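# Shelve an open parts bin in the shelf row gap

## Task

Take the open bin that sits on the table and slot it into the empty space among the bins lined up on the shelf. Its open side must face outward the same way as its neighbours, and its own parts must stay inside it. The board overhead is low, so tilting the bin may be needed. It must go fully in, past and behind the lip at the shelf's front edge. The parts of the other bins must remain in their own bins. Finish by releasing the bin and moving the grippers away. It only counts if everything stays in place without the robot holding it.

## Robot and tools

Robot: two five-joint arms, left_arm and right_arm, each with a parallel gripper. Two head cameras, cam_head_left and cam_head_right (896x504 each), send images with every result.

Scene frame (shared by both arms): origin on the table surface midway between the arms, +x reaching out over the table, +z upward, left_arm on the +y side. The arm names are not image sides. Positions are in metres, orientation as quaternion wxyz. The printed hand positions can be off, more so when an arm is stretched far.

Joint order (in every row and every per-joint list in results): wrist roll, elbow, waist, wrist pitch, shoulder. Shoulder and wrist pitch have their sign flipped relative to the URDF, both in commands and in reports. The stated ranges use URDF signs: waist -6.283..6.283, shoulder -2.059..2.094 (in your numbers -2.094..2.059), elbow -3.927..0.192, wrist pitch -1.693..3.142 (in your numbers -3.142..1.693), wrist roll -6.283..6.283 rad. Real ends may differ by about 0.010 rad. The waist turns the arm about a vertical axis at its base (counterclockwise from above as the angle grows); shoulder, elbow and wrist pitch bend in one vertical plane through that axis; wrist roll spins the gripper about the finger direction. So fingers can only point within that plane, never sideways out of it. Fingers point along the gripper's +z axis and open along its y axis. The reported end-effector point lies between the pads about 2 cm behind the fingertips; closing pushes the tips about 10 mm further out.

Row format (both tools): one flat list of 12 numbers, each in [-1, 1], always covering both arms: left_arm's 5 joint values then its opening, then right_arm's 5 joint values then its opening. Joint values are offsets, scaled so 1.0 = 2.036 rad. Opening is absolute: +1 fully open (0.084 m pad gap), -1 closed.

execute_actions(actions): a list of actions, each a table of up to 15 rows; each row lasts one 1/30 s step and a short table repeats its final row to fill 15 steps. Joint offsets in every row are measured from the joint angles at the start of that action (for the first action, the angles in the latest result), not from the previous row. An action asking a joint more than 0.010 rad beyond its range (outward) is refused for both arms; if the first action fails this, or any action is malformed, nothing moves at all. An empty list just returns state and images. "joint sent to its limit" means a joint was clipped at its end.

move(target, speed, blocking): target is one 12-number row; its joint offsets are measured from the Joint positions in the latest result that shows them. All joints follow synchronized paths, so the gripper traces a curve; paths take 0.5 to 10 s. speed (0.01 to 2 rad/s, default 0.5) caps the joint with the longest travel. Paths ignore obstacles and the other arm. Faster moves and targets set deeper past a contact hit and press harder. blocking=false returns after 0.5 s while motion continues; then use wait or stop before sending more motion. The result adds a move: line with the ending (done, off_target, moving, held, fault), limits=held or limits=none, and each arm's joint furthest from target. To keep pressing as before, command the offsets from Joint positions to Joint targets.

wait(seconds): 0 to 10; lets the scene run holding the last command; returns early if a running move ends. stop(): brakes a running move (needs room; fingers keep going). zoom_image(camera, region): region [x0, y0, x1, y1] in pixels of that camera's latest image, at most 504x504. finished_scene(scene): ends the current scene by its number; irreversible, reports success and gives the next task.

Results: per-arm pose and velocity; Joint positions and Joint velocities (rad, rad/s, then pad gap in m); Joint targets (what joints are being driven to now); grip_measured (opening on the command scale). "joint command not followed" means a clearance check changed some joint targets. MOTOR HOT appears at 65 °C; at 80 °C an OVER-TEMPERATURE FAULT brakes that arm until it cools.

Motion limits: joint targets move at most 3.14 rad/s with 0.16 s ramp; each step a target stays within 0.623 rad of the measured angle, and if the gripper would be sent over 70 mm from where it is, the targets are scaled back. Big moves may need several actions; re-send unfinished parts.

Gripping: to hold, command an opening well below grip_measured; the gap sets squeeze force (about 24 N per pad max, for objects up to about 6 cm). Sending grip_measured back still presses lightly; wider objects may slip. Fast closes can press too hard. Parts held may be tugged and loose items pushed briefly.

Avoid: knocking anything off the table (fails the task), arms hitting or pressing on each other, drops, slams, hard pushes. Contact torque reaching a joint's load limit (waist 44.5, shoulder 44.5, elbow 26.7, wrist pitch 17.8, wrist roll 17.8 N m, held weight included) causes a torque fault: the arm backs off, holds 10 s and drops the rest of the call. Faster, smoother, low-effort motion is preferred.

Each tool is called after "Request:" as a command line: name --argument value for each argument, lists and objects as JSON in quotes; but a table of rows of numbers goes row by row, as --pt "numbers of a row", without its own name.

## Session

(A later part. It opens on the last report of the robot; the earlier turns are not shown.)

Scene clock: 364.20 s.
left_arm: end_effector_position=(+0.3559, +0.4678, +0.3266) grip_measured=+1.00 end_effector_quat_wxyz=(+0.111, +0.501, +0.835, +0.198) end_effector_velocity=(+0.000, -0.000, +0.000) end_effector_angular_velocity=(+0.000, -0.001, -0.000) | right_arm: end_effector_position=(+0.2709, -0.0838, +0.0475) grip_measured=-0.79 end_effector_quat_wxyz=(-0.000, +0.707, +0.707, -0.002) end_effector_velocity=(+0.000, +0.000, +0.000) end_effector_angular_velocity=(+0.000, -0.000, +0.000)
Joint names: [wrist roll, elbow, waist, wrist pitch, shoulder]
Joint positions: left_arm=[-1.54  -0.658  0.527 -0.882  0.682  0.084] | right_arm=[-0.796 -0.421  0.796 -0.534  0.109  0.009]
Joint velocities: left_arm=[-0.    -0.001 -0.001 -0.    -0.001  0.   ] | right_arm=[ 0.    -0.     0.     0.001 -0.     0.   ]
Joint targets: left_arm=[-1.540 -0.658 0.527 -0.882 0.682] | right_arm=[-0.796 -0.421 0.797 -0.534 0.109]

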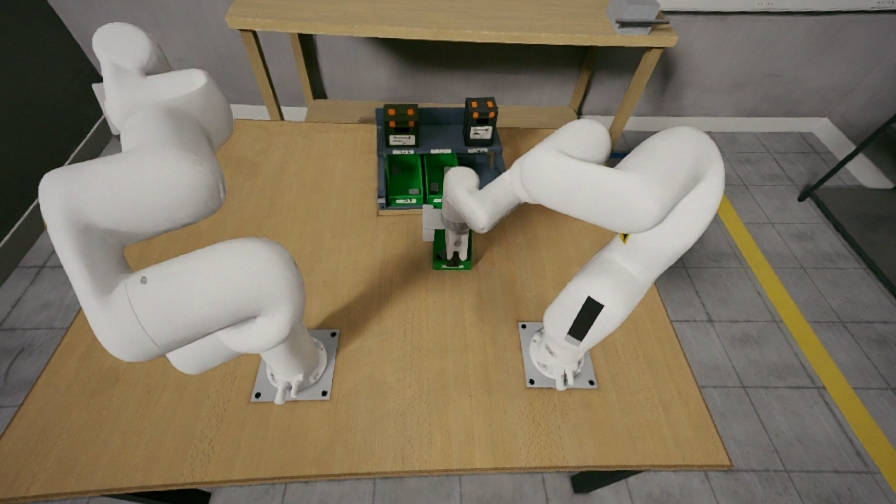

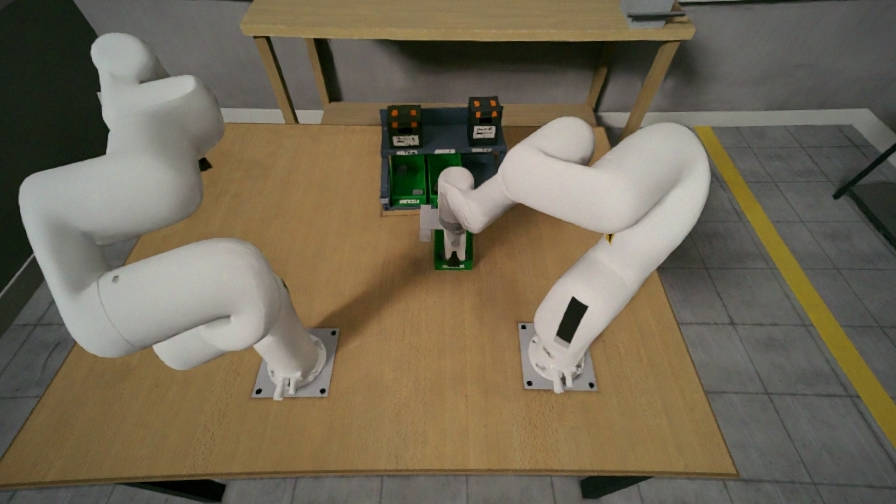

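Request:
execute_actions --actions '[[[0,0,0,0,0,1,0,0,0,0,0,-0.7],[0,0,0,0,0,1,0,0,0,0,0,-0.6],[0,0,0,0,0,1,0,0,0,0,0,-0.5],[0,0,0,0,0,1,0,0,0,0,0,-0.4],[0,0,0,0,0,1,0,0,0,0,0,-0.3]]]'

Request:
move --target '[0, 0, 0, 0, 0, 1, -0.77932, -0.15943, -0.00742, -0.13158, -0.02588, -0.3]' --speed 1.2

Request:
zoom_image --camera "cam_head_left" --region '[390, 160, 510, 280]'

Request:
zoom_image --camera "cam_head_right" --region '[390, 160, 510, 280]'

Scene clock: 426.80 s.
left_arm: end_effector_position=(+0.3559, +0.4678, +0.3266) grip_measured=+1.00 end_effector_quat_wxyz=(+0.111, +0.501, +0.835, +0.198) end_effector_velocity=(+0.000, +0.000, +0.000) end_effector_angular_velocity=(-0.001, -0.000, +0.001) | right_arm: end_effector_position=(+0.2707, -0.0838, +0.0475) grip_measured=-0.32 end_effector_quat_wxyz=(-0.000, +0.707, +0.707, -0.002) end_effector_velocity=(+0.000, -0.001, -0.001) end_effector_angular_velocity=(-0.001, +0.001, -0.002)
Joint names: [wrist roll, elbow, waist, wrist pitch, shoulder]
Joint positions: left_arm=[-1.54  -0.658  0.527 -0.882  0.682  0.084] | right_arm=[-0.796 -0.421  0.797 -0.534  0.109  0.03 ]
Joint velocities: left_arm=[-0.001 -0.001  0.    -0.    -0.001  0.   ] | right_arm=[-0.     0.001 -0.002  0.003 -0.003 -0.   ]
Joint targets: left_arm=[-1.540 -0.658 0.527 -0.882 0.682] | right_arm=[-0.796 -0.421 0.796 -0.534 0.109]

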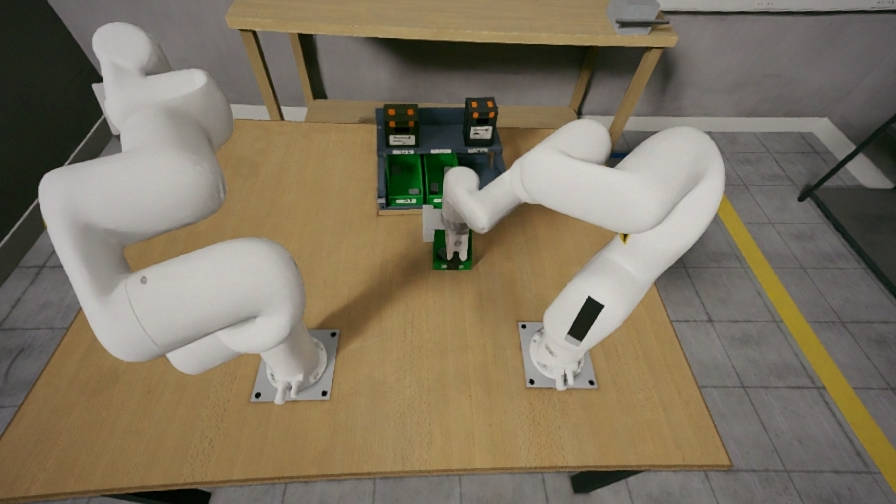

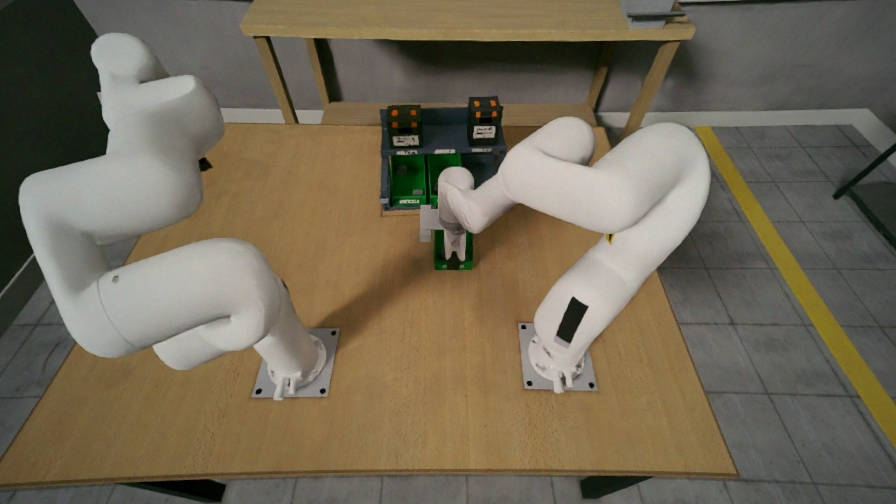

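Scene clock: 428.80 s.
left_arm: end_effector_position=(+0.3559, +0.4678, +0.3266) grip_measured=+1.00 end_effector_quat_wxyz=(+0.111, +0.501, +0.835, +0.198) end_effector_velocity=(-0.000, -0.000, -0.001) end_effector_angular_velocity=(-0.001, +0.003, -0.000) | right_arm: end_effector_position=(+0.3295, -0.0351, +0.1201) grip_measured=-0.32 end_effector_quat_wxyz=(-0.000, +0.000, +1.000, -0.000) end_effector_velocity=(+0.000, +0.000, +0.000) end_effector_angular_velocity=(+0.000, -0.000, +0.002)
Joint names: [wrist roll, elbow, waist, wrist pitch, shoulder]
Joint positions: left_arm=[-1.54  -0.658  0.527 -0.882  0.682  0.084] | right_arm=[-2.382 -0.745  0.782 -0.802  0.056  0.03 ]
Joint velocities: left_arm=[ 0.001  0.002  0.001 -0.    -0.     0.   ] | right_arm=[-0.002 -0.002  0.    -0.001 -0.001 -0.   ]
Joint targets: left_arm=[-1.540 -0.658 0.527 -0.882 0.682] | right_arm=[-2.383 -0.745 0.782 -0.802 0.056]
move: done; limits=none; left_arm: farthest joint: the waist, 0.000 radians from its target (0.000 radians at the start); right_arm: farthest joint: the waist, 0.000 radians from its target (0.015 radians at the start)

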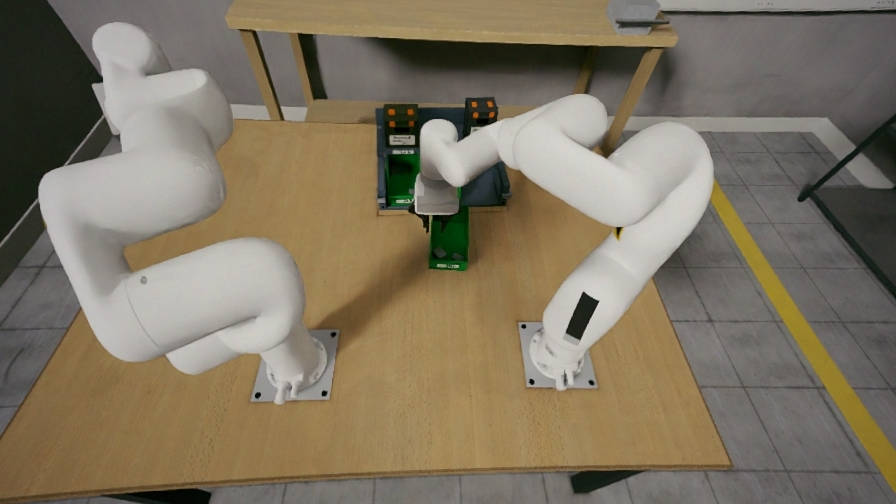

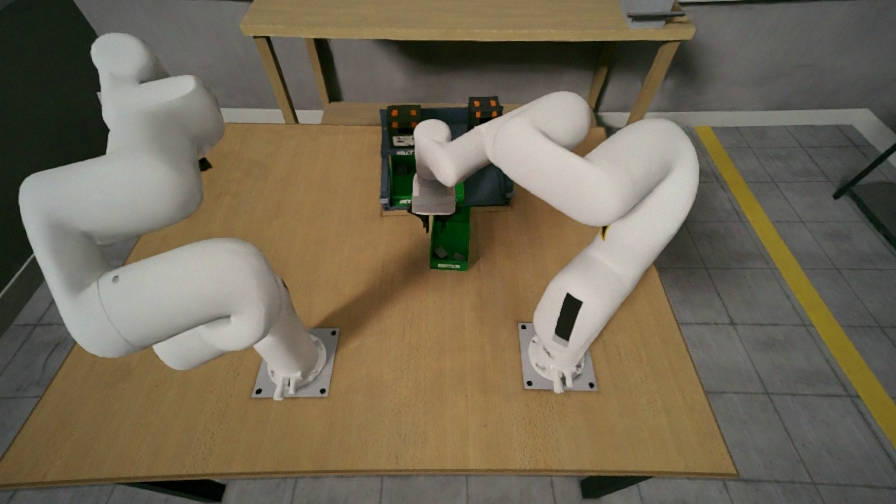

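Region (390, 160, 510, 280) of cam_head_left's 896x504 image, scaled by 4.200, with more detail than that image has.

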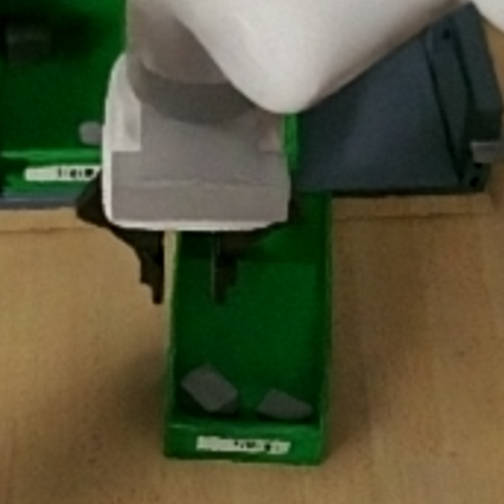

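Region (390, 160, 510, 280) of cam_head_right's 896x504 image, scaled by 4.200, with more detail than that image has.

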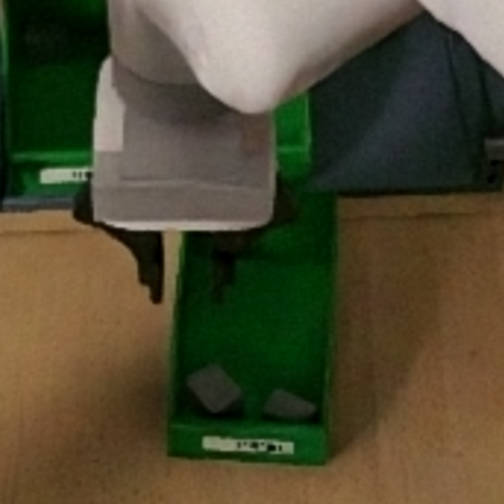

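Request:
move --target '[0, 0, 0, 0, 0, 1, 0.03787, 0.01429, 0.00575, 0.08188, -0.06709, -0.3]' --speed 0.2

Request:
zoom_image --camera "cam_head_left" --region '[390, 160, 510, 280]'

Request:
zoom_image --camera "cam_head_right" --region '[390, 160, 510, 280]'

Scene clock: 472.00 s.
left_arm: end_effector_position=(+0.3559, +0.4678, +0.3266) grip_measured=+1.00 end_effector_quat_wxyz=(+0.111, +0.501, +0.835, +0.198) end_effector_velocity=(-0.000, +0.000, -0.000) end_effector_angular_velocity=(-0.000, +0.001, -0.000) | right_arm: end_effector_position=(+0.3297, -0.0282, +0.0656) grip_measured=-0.32 end_effector_quat_wxyz=(+0.000, +0.033, +0.999, +0.000) end_effector_velocity=(-0.001, -0.001, -0.001) end_effector_angular_velocity=(-0.002, +0.002, +0.000)
Joint names: [wrist roll, elbow, waist, wrist pitch, shoulder]
Joint positions: left_arm=[-1.54  -0.658  0.527 -0.882  0.682  0.084] | right_arm=[-2.305 -0.716  0.793 -0.635 -0.08   0.03 ]
Joint velocities: left_arm=[ 0.001  0.     0.    -0.    -0.001 -0.   ] | right_arm=[-0.     0.002  0.     0.001 -0.002 -0.   ]
Joint targets: left_arm=[-1.540 -0.658 0.527 -0.882 0.682] | right_arm=[-2.305 -0.716 0.793 -0.635 -0.080]
move: done; limits=none; left_arm: farthest joint: the waist, 0.000 radians from its target (0.000 radians at the start); right_arm: farthest joint: the shoulder, 0.001 radians from its target (0.137 radians at the start)

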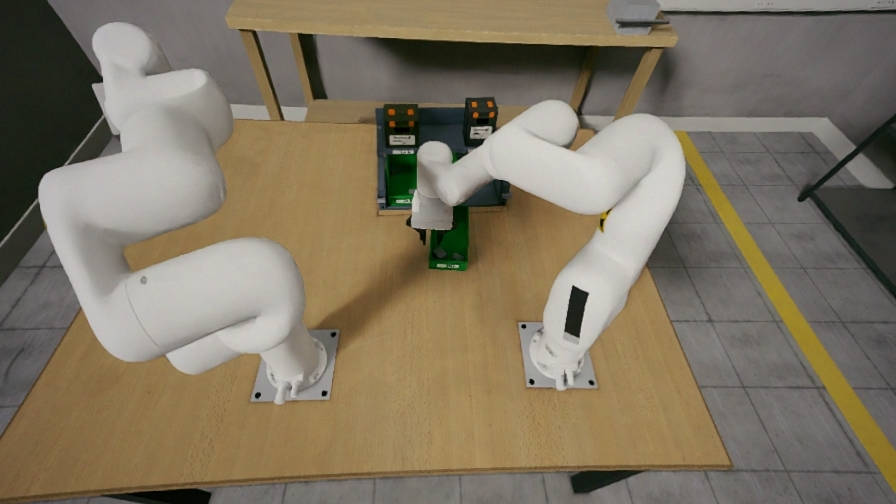

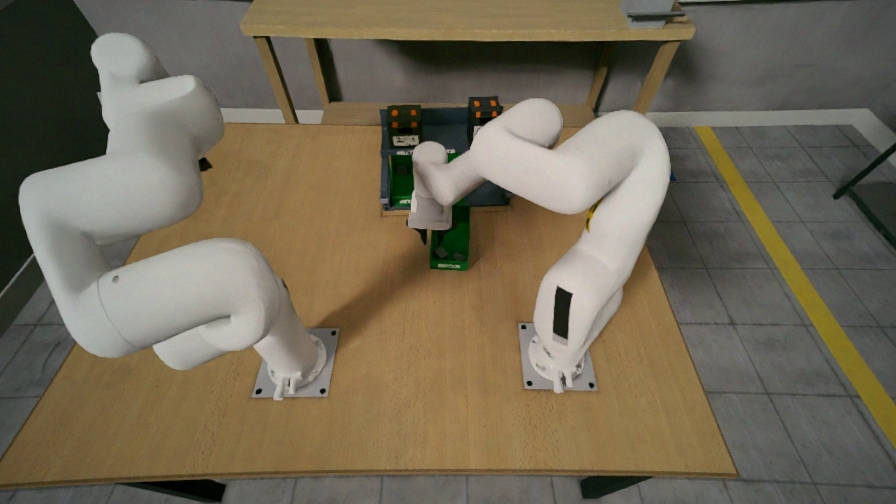

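Region (390, 160, 510, 280) of cam_head_left's 896x504 image, scaled by 4.200, with more detail than that image has.

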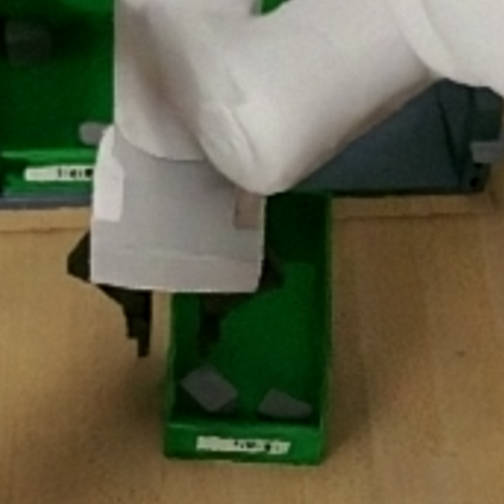

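Region (390, 160, 510, 280) of cam_head_right's 896x504 image, scaled by 4.200, with more detail than that image has.

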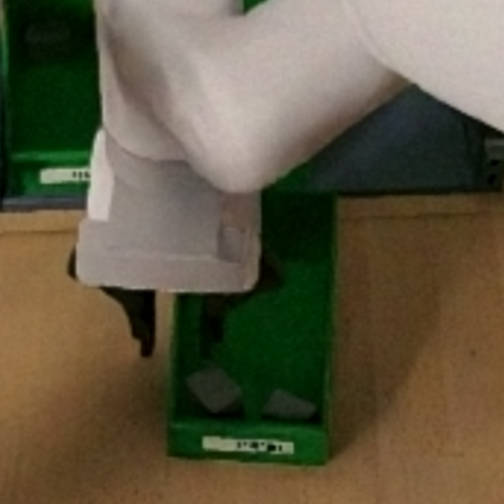

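Request:
execute_actions --actions '[[[0,0,0,0,0,1,0,0,0,0,0,-0.4],[0,0,0,0,0,1,0,0,0,0,0,-0.5],[0,0,0,0,0,1,0,0,0,0,0,-0.6],[0,0,0,0,0,1,0,0,0,0,0,-0.68],[0,0,0,0,0,1,0,0,0,0,0,-0.75],[0,0,0,0,0,1,0,0,0,0,0,-0.8],[0,0,0,0,0,1,0,0,0,0,0,-0.84],[0,0,0,0,0,1,0,0,0,0,0,-0.88],[0,0,0,0,0,1,0,0,0,0,0,-0.91],[0,0,0,0,0,1,0,0,0,0,0,-0.94],[0,0,0,0,0,1,0,0,0,0,0,-0.97],[0,0,0,0,0,1,0,0,0,0,0,-1]],[[0,0,0,0,0,1,0,0,0,0,0,-1]]]'

Request:
zoom_image --camera "cam_head_left" --region '[390, 160, 510, 280]'

Scene clock: 481.27 s.
left_arm: end_effector_position=(+0.3559, +0.4678, +0.3266) grip_measured=+1.00 end_effector_quat_wxyz=(+0.111, +0.501, +0.835, +0.198) end_effector_velocity=(-0.000, +0.000, -0.000) end_effector_angular_velocity=(-0.000, +0.000, +0.000) | right_arm: end_effector_position=(+0.3297, -0.0281, +0.0656) grip_measured=-0.94 end_effector_quat_wxyz=(+0.001, +0.033, +0.999, +0.001) end_effector_velocity=(-0.000, -0.000, -0.000) end_effector_angular_velocity=(-0.001, +0.001, -0.000)
Joint names: [wrist roll, elbow, waist, wrist pitch, shoulder]
Joint positions: left_arm=[-1.54  -0.658  0.527 -0.882  0.682  0.084] | right_arm=[-2.305 -0.716  0.793 -0.635 -0.08   0.003]
Joint velocities: left_arm=[-0.     0.001  0.    -0.     0.    -0.   ] | right_arm=[ 0.  0. -0.  0. -0. -0.]
Joint targets: left_arm=[-1.540 -0.658 0.527 -0.882 0.682] | right_arm=[-2.305 -0.716 0.793 -0.635 -0.080]

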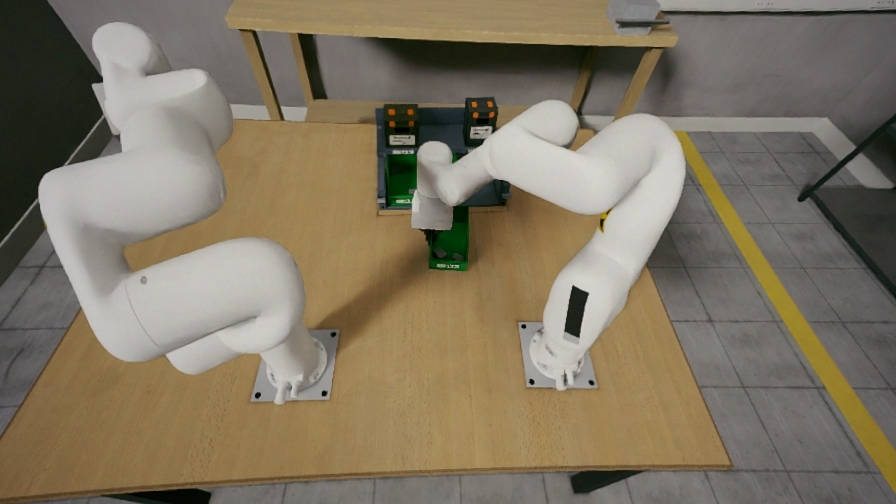

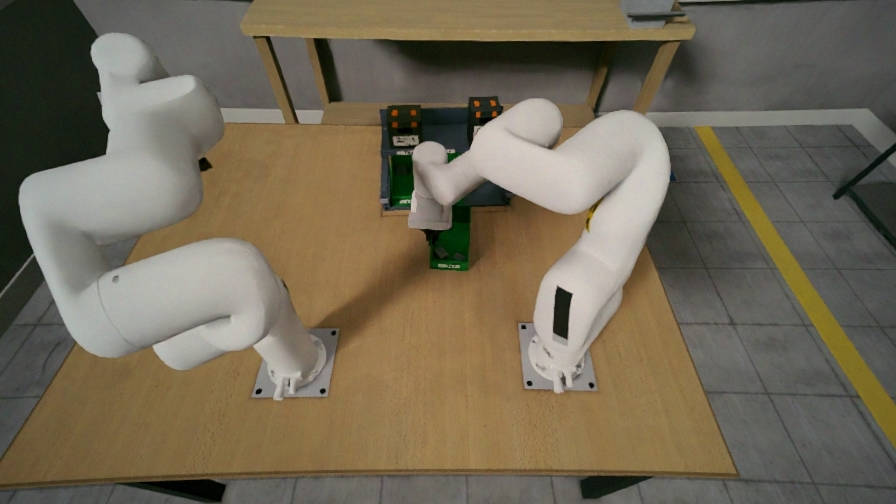

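Region (390, 160, 510, 280) of cam_head_left's 896x504 image, scaled by 4.200, with more detail than that image has.

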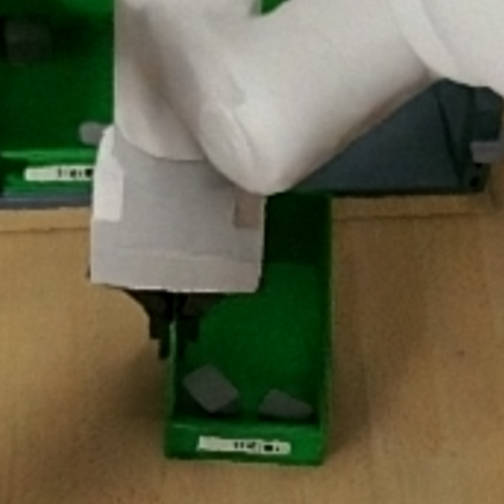

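Request:
move --target '[0, 0, 0, 0, 0, 1, 0, -0.01252, 0, -0.05265, 0.04012, -1]' --speed 0.15

Request:
zoom_image --camera "cam_head_left" --region '[390, 160, 510, 280]'

Request:
zoom_image --camera "cam_head_right" --region '[390, 160, 510, 280]'

Scene clock: 511.33 s.
left_arm: end_effector_position=(+0.3559, +0.4678, +0.3266) grip_measured=+1.00 end_effector_quat_wxyz=(+0.111, +0.501, +0.835, +0.198) end_effector_velocity=(-0.000, +0.000, -0.001) end_effector_angular_velocity=(-0.001, +0.001, +0.001) | right_arm: end_effector_position=(+0.3296, -0.0283, +0.1004) grip_measured=-0.94 end_effector_quat_wxyz=(+0.000, +0.033, +0.999, +0.000) end_effector_velocity=(+0.001, +0.001, +0.002) end_effector_angular_velocity=(+0.003, -0.003, -0.000)
Joint names: [wrist roll, elbow, waist, wrist pitch, shoulder]
Joint positions: left_arm=[-1.54  -0.658  0.527 -0.882  0.682  0.084] | right_arm=[-2.305 -0.742  0.793 -0.742  0.002  0.003]
Joint velocities: left_arm=[-0.     0.002  0.001 -0.     0.001 -0.   ] | right_arm=[-0.    -0.002 -0.    -0.001  0.003  0.   ]
Joint targets: left_arm=[-1.540 -0.658 0.527 -0.882 0.682] | right_arm=[-2.305 -0.742 0.793 -0.742 0.002]
move: done; limits=none; left_arm: farthest joint: the waist, 0.000 radians from its target (0.000 radians at the start); right_arm: farthest joint: the waist, 0.000 radians from its target (0.000 radians at the start)

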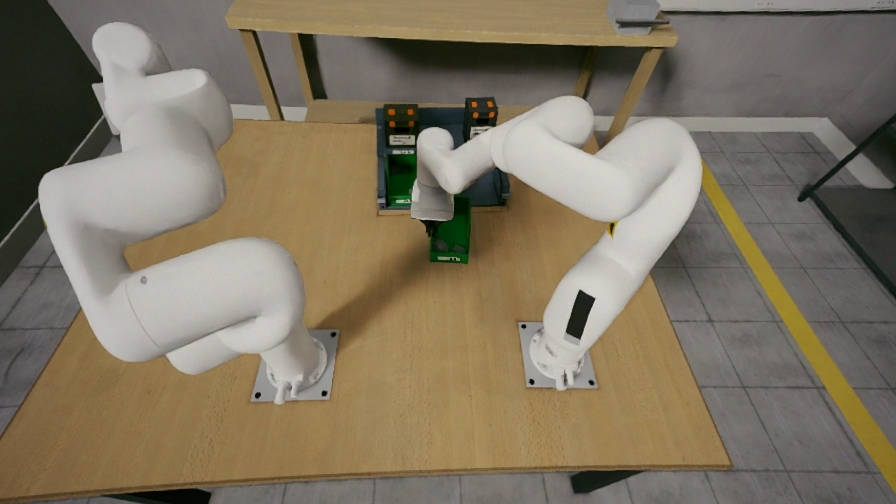

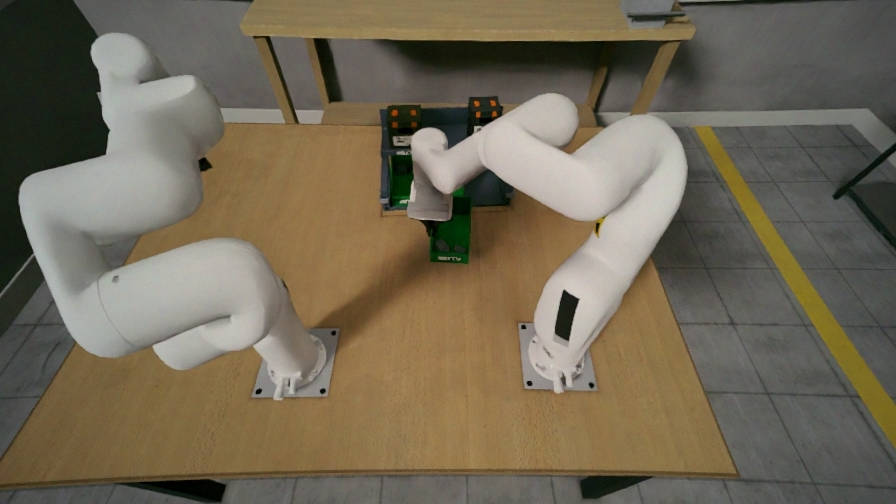

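Region (390, 160, 510, 280) of cam_head_left's 896x504 image, scaled by 4.200, with more detail than that image has.

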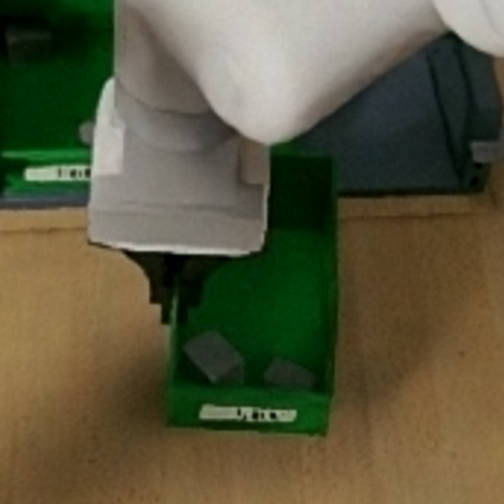

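Region (390, 160, 510, 280) of cam_head_right's 896x504 image, scaled by 4.200, with more detail than that image has.

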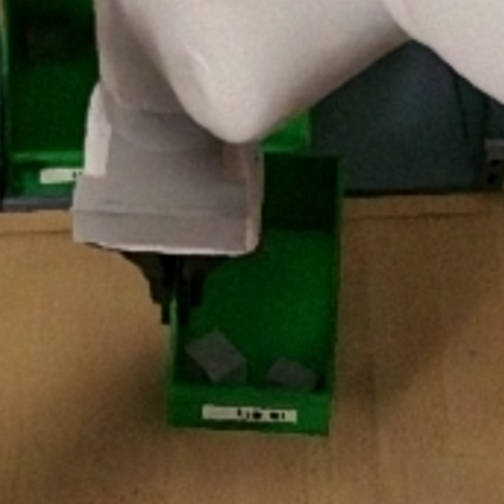

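Request:
execute_actions --actions '[]'

Scene clock: 524.03 s.
left_arm: end_effector_position=(+0.3559, +0.4678, +0.3266) grip_measured=+1.00 end_effector_quat_wxyz=(+0.111, +0.501, +0.835, +0.198) end_effector_velocity=(-0.000, +0.000, -0.001) end_effector_angular_velocity=(-0.001, +0.003, +0.000) | right_arm: end_effector_position=(+0.3297, -0.0281, +0.1007) grip_measured=-0.94 end_effector_quat_wxyz=(+0.001, +0.033, +0.999, +0.001) end_effector_velocity=(+0.000, +0.000, +0.001) end_effector_angular_velocity=(+0.001, -0.001, -0.001)
Joint names: [wrist roll, elbow, waist, wrist pitch, shoulder]
Joint positions: left_arm=[-1.54  -0.658  0.527 -0.882  0.682  0.084] | right_arm=[-2.305 -0.742  0.793 -0.742  0.002  0.003]
Joint velocities: left_arm=[ 0.     0.001  0.     0.    -0.002 -0.   ] | right_arm=[ 0.001 -0.    -0.     0.001  0.001 -0.   ]
Joint targets: left_arm=[-1.540 -0.658 0.527 -0.882 0.682] | right_arm=[-2.305 -0.742 0.793 -0.742 0.002]

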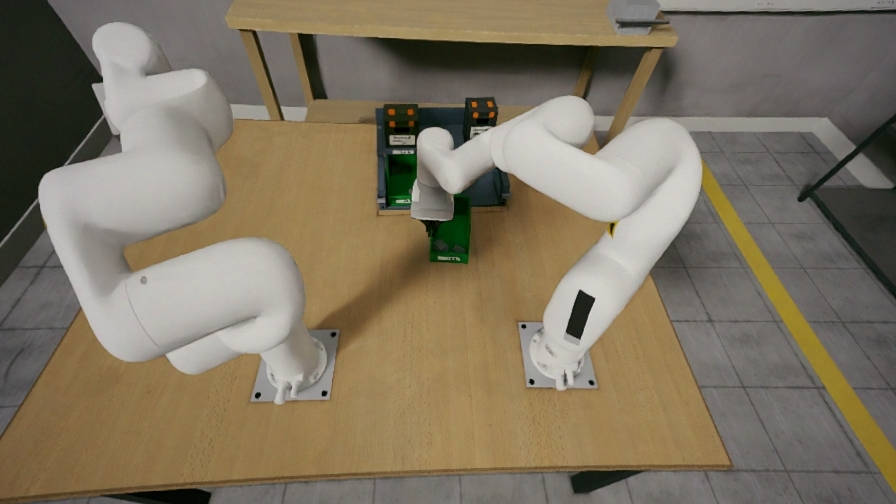

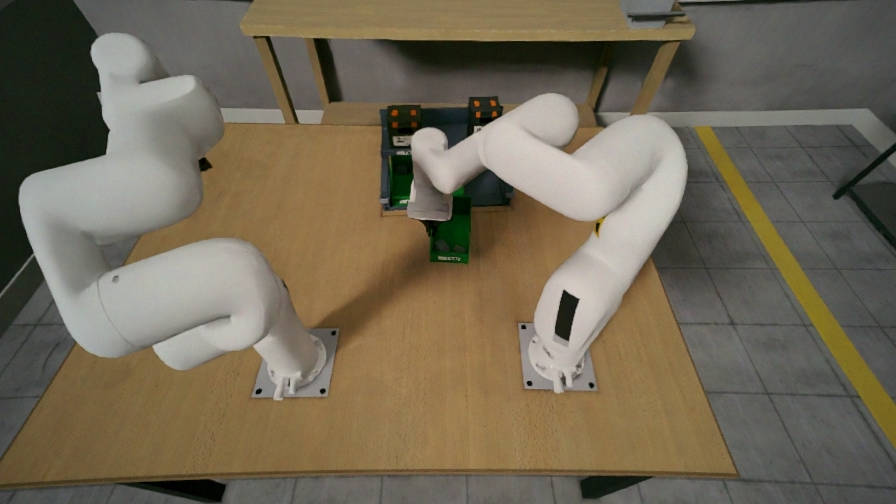

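Request:
move --target '[0,0,0,0,0,1,-0.1703,0.0860,-0.1150,-0.0344,0.1194,-1]' --speed 0.35

Scene clock: 533.37 s.
left_arm: end_effector_position=(+0.3559, +0.4678, +0.3266) grip_measured=+1.00 end_effector_quat_wxyz=(+0.111, +0.501, +0.835, +0.198) end_effector_velocity=(-0.000, -0.000, -0.001) end_effector_angular_velocity=(-0.001, +0.001, +0.000) | right_arm: end_effector_position=(+0.3395, -0.1351, +0.1249) grip_measured=-0.94 end_effector_quat_wxyz=(-0.000, -0.024, +1.000, -0.000) end_effector_velocity=(+0.000, -0.001, +0.000) end_effector_angular_velocity=(+0.000, -0.000, -0.000)
Joint names: [wrist roll, elbow, waist, wrist pitch, shoulder]
Joint positions: left_arm=[-1.54  -0.658  0.527 -0.882  0.682  0.084] | right_arm=[-2.652 -0.567  0.56  -0.812  0.245  0.003]
Joint velocities: left_arm=[-0.001  0.002 -0.    -0.    -0.     0.   ] | right_arm=[-0.001  0.001 -0.002 -0.     0.001 -0.   ]
Joint targets: left_arm=[-1.540 -0.658 0.527 -0.882 0.682] | right_arm=[-2.652 -0.567 0.559 -0.812 0.245]
move: done; limits=none; left_arm: farthest joint: the waist, 0.000 radians from its target (0.000 radians at the start); right_arm: farthest joint: the waist, 0.001 radians from its target (0.234 radians at the start)

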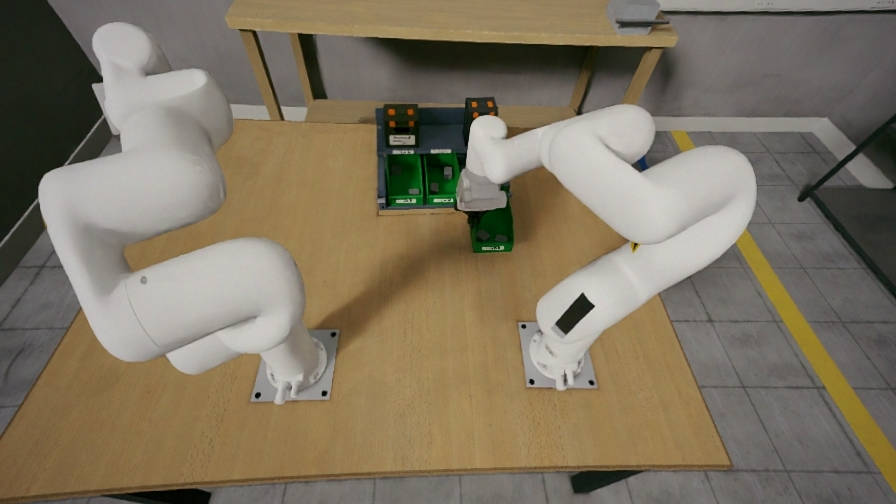

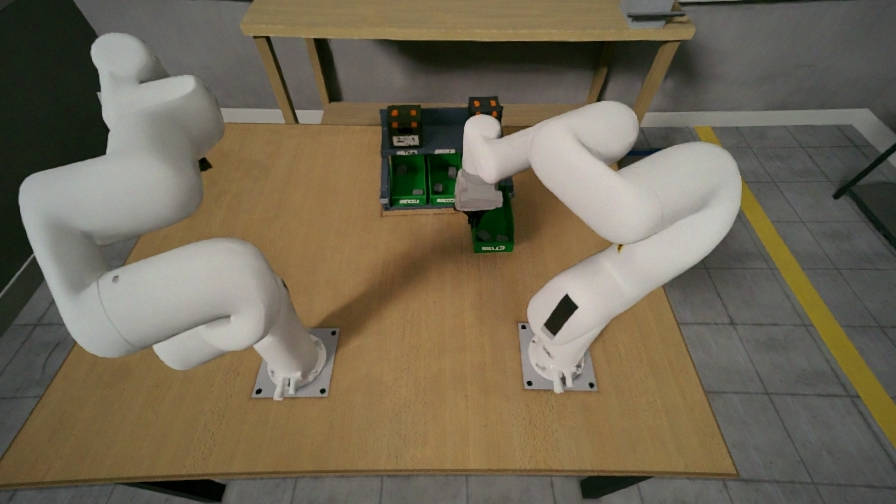

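Request:
zoom_image --camera "cam_head_left" --region '[360, 90, 560, 270]'

Request:
zoom_image --camera "cam_head_right" --region '[360, 90, 560, 270]'

Region (360, 90, 560, 270) of cam_head_left's 896x504 image, scaled by 2.520, with more detail than that image has; it fills the top 454 rows of this view, and the rest is white.

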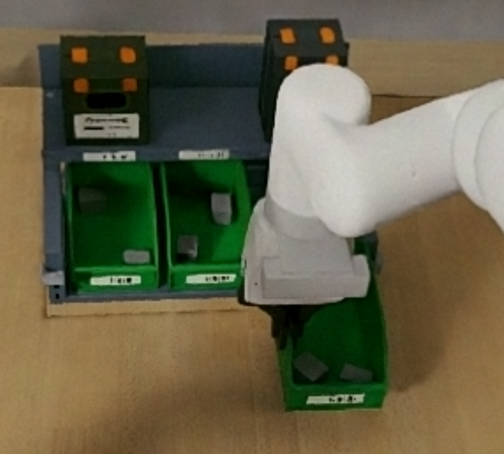

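Region (360, 90, 560, 270) of cam_head_right's 896x504 image, scaled by 2.520, with more detail than that image has; it fills the top 454 rows of this view, and the rest is white.

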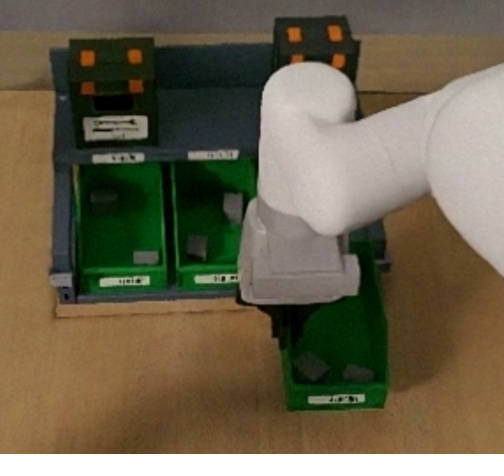

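Request:
zoom_image --camera "cam_head_left" --region '[440, 160, 540, 260]'

Request:
zoom_image --camera "cam_head_right" --region '[440, 160, 540, 260]'

Region (440, 160, 540, 260) of cam_head_left's 896x504 image, scaled by 5.040, with more detail than that image has.

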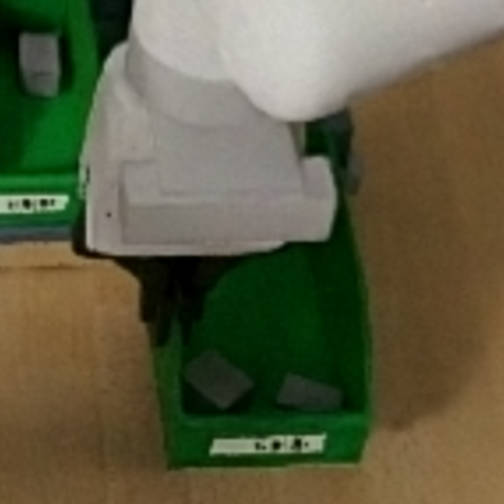

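Region (440, 160, 540, 260) of cam_head_right's 896x504 image, scaled by 5.040, with more detail than that image has.

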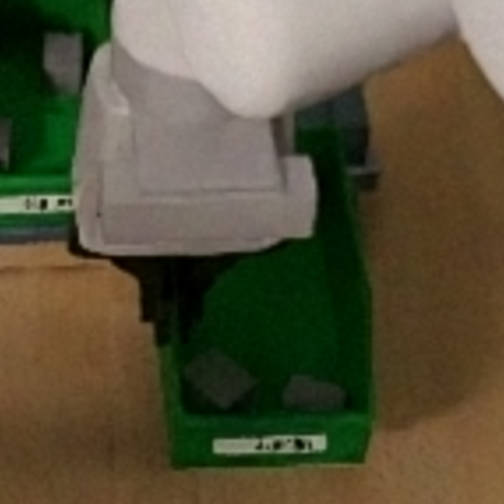

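Request:
move --target '[0,0,0,0,0,1,-0.0259,-0.0687,-0.0266,-0.0007,-0.0680,-1]' --speed 0.2

Scene clock: 582.60 s.
left_arm: end_effector_position=(+0.3559, +0.4678, +0.3266) grip_measured=+1.00 end_effector_quat_wxyz=(+0.111, +0.501, +0.835, +0.198) end_effector_velocity=(+0.000, +0.000, +0.000) end_effector_angular_velocity=(-0.000, -0.000, +0.001) | right_arm: end_effector_position=(+0.3846, -0.1334, +0.1249) grip_measured=-0.94 end_effector_quat_wxyz=(-0.000, -0.023, +1.000, -0.000) end_effector_velocity=(+0.000, -0.000, -0.000) end_effector_angular_velocity=(-0.000, +0.001, -0.000)
Joint names: [wrist roll, elbow, waist, wrist pitch, shoulder]
Joint positions: left_arm=[-1.54  -0.658  0.527 -0.882  0.682  0.084] | right_arm=[-2.704 -0.707  0.506 -0.814  0.106  0.003]
Joint velocities: left_arm=[-0.001 -0.001 -0.    -0.    -0.    -0.   ] | right_arm=[-0.001 -0.002 -0.001 -0.    -0.002  0.   ]
Joint targets: left_arm=[-1.540 -0.658 0.527 -0.882 0.682] | right_arm=[-2.704 -0.707 0.505 -0.814 0.106]
move: done; limits=none; left_arm: farthest joint: the waist, 0.000 radians from its target (0.000 radians at the start); right_arm: farthest joint: the waist, 0.000 radians from its target (0.053 radians at the start)

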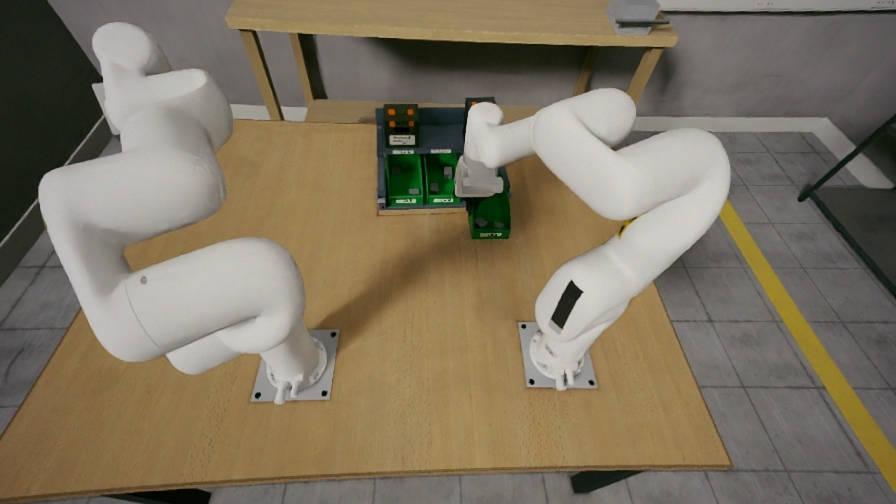

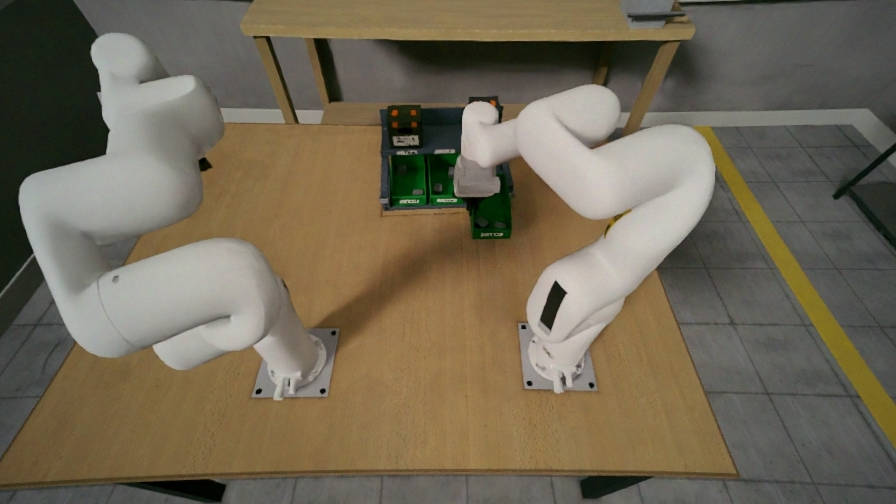

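Request:
zoom_image --camera "cam_head_left" --region '[440, 150, 540, 250]'

Request:
zoom_image --camera "cam_head_right" --region '[440, 150, 540, 250]'

Region (440, 150, 540, 250) of cam_head_left's 896x504 image, scaled by 5.040, with more detail than that image has.

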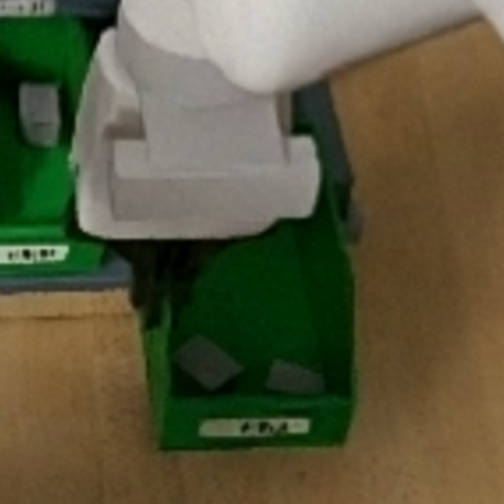

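Region (440, 150, 540, 250) of cam_head_right's 896x504 image, scaled by 5.040, with more detail than that image has.

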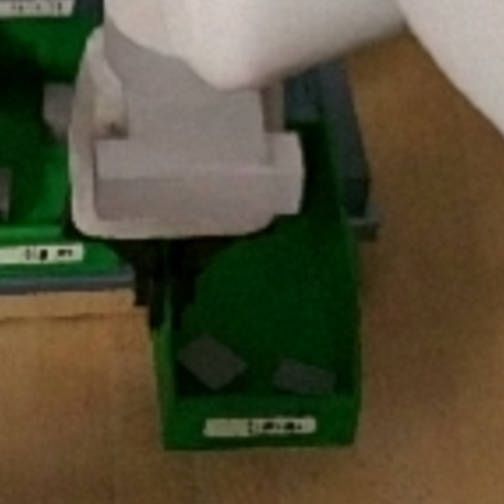

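Request:
move --target '[0,0,0,0,0,1,-0.0443,-0.1831,-0.0440,-0.0323,-0.1503,-1]' --speed 0.2

Scene clock: 610.77 s.
left_arm: end_effector_position=(+0.3559, +0.4678, +0.3266) grip_measured=+1.00 end_effector_quat_wxyz=(+0.111, +0.501, +0.835, +0.198) end_effector_velocity=(+0.000, -0.000, -0.000) end_effector_angular_velocity=(-0.001, +0.000, +0.001) | right_arm: end_effector_position=(+0.4897, -0.1285, +0.1253) grip_measured=-0.94 end_effector_quat_wxyz=(+0.000, -0.023, +1.000, +0.000) end_effector_velocity=(+0.001, +0.000, +0.000) end_effector_angular_velocity=(+0.000, -0.001, +0.001)
Joint names: [wrist roll, elbow, waist, wrist pitch, shoulder]
Joint positions: left_arm=[-1.54  -0.658  0.527 -0.882  0.682  0.084] | right_arm=[-2.795 -1.079  0.416 -0.88  -0.199  0.003]
Joint velocities: left_arm=[-0.001  0.    -0.    -0.    -0.     0.   ] | right_arm=[-0.001 -0.002 -0.    -0.001 -0.001 -0.   ]
Joint targets: left_arm=[-1.540 -0.658 0.527 -0.882 0.682] | right_arm=[-2.795 -1.079 0.416 -0.880 -0.200]
move: done; limits=none; left_arm: farthest joint: the waist, 0.000 radians from its target (0.000 radians at the start); right_arm: farthest joint: the shoulder, 0.001 radians from its target (0.306 radians at the start)

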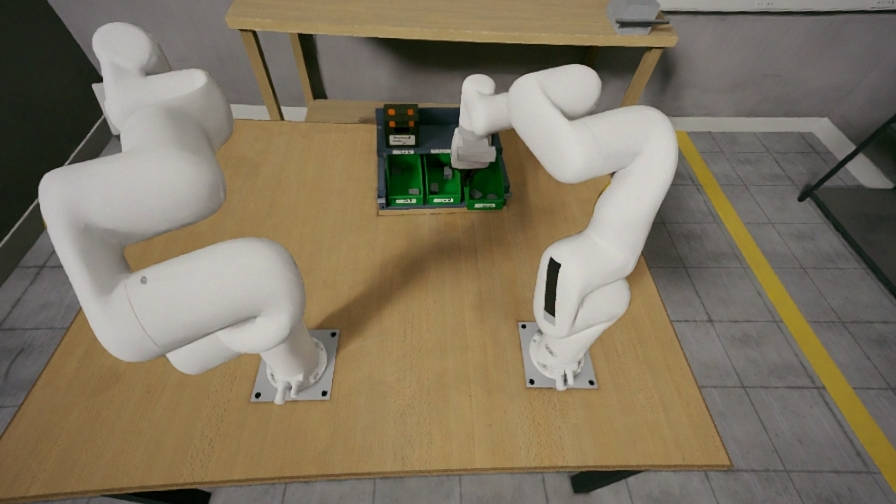

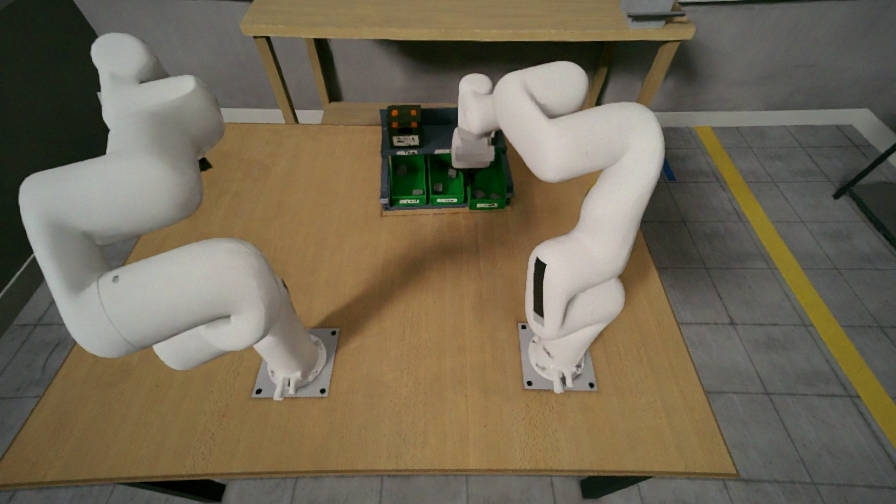

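Request:
zoom_image --camera "cam_head_left" --region '[420, 120, 530, 230]'

Request:
zoom_image --camera "cam_head_right" --region '[420, 120, 530, 230]'

Region (420, 120, 530, 230) of cam_head_left's 896x504 image, scaled by 4.582, with more detail than that image has.

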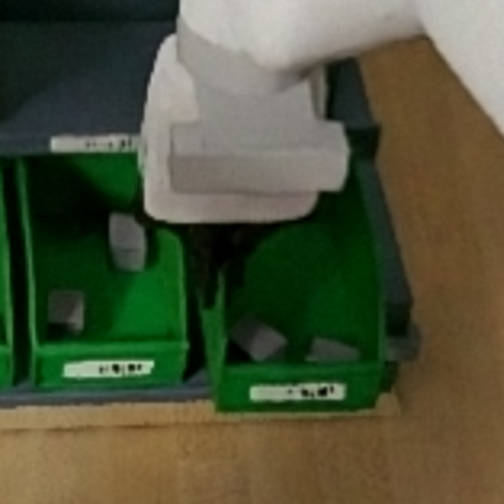

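Region (420, 120, 530, 230) of cam_head_right's 896x504 image, scaled by 4.582, with more detail than that image has.

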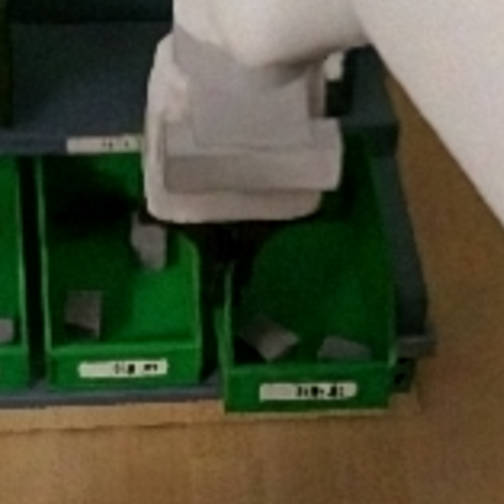

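Request:
zoom_image --camera "cam_head_right" --region '[480, 125, 530, 175]'

Request:
zoom_image --camera "cam_head_left" --region '[475, 125, 525, 175]'

Region (480, 125, 530, 175) of cam_head_right's 896x504 image, scaled by 10.080, with more detail than that image has.

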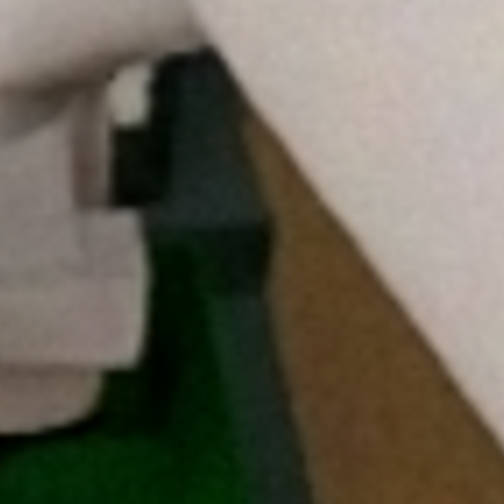

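Region (475, 125, 525, 175) of cam_head_left's 896x504 image, scaled by 10.080, with more detail than that image has.

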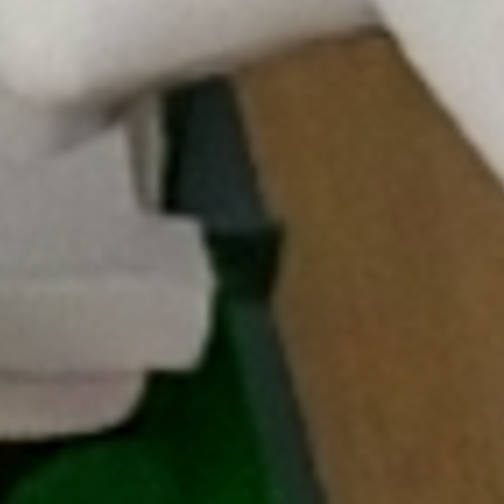

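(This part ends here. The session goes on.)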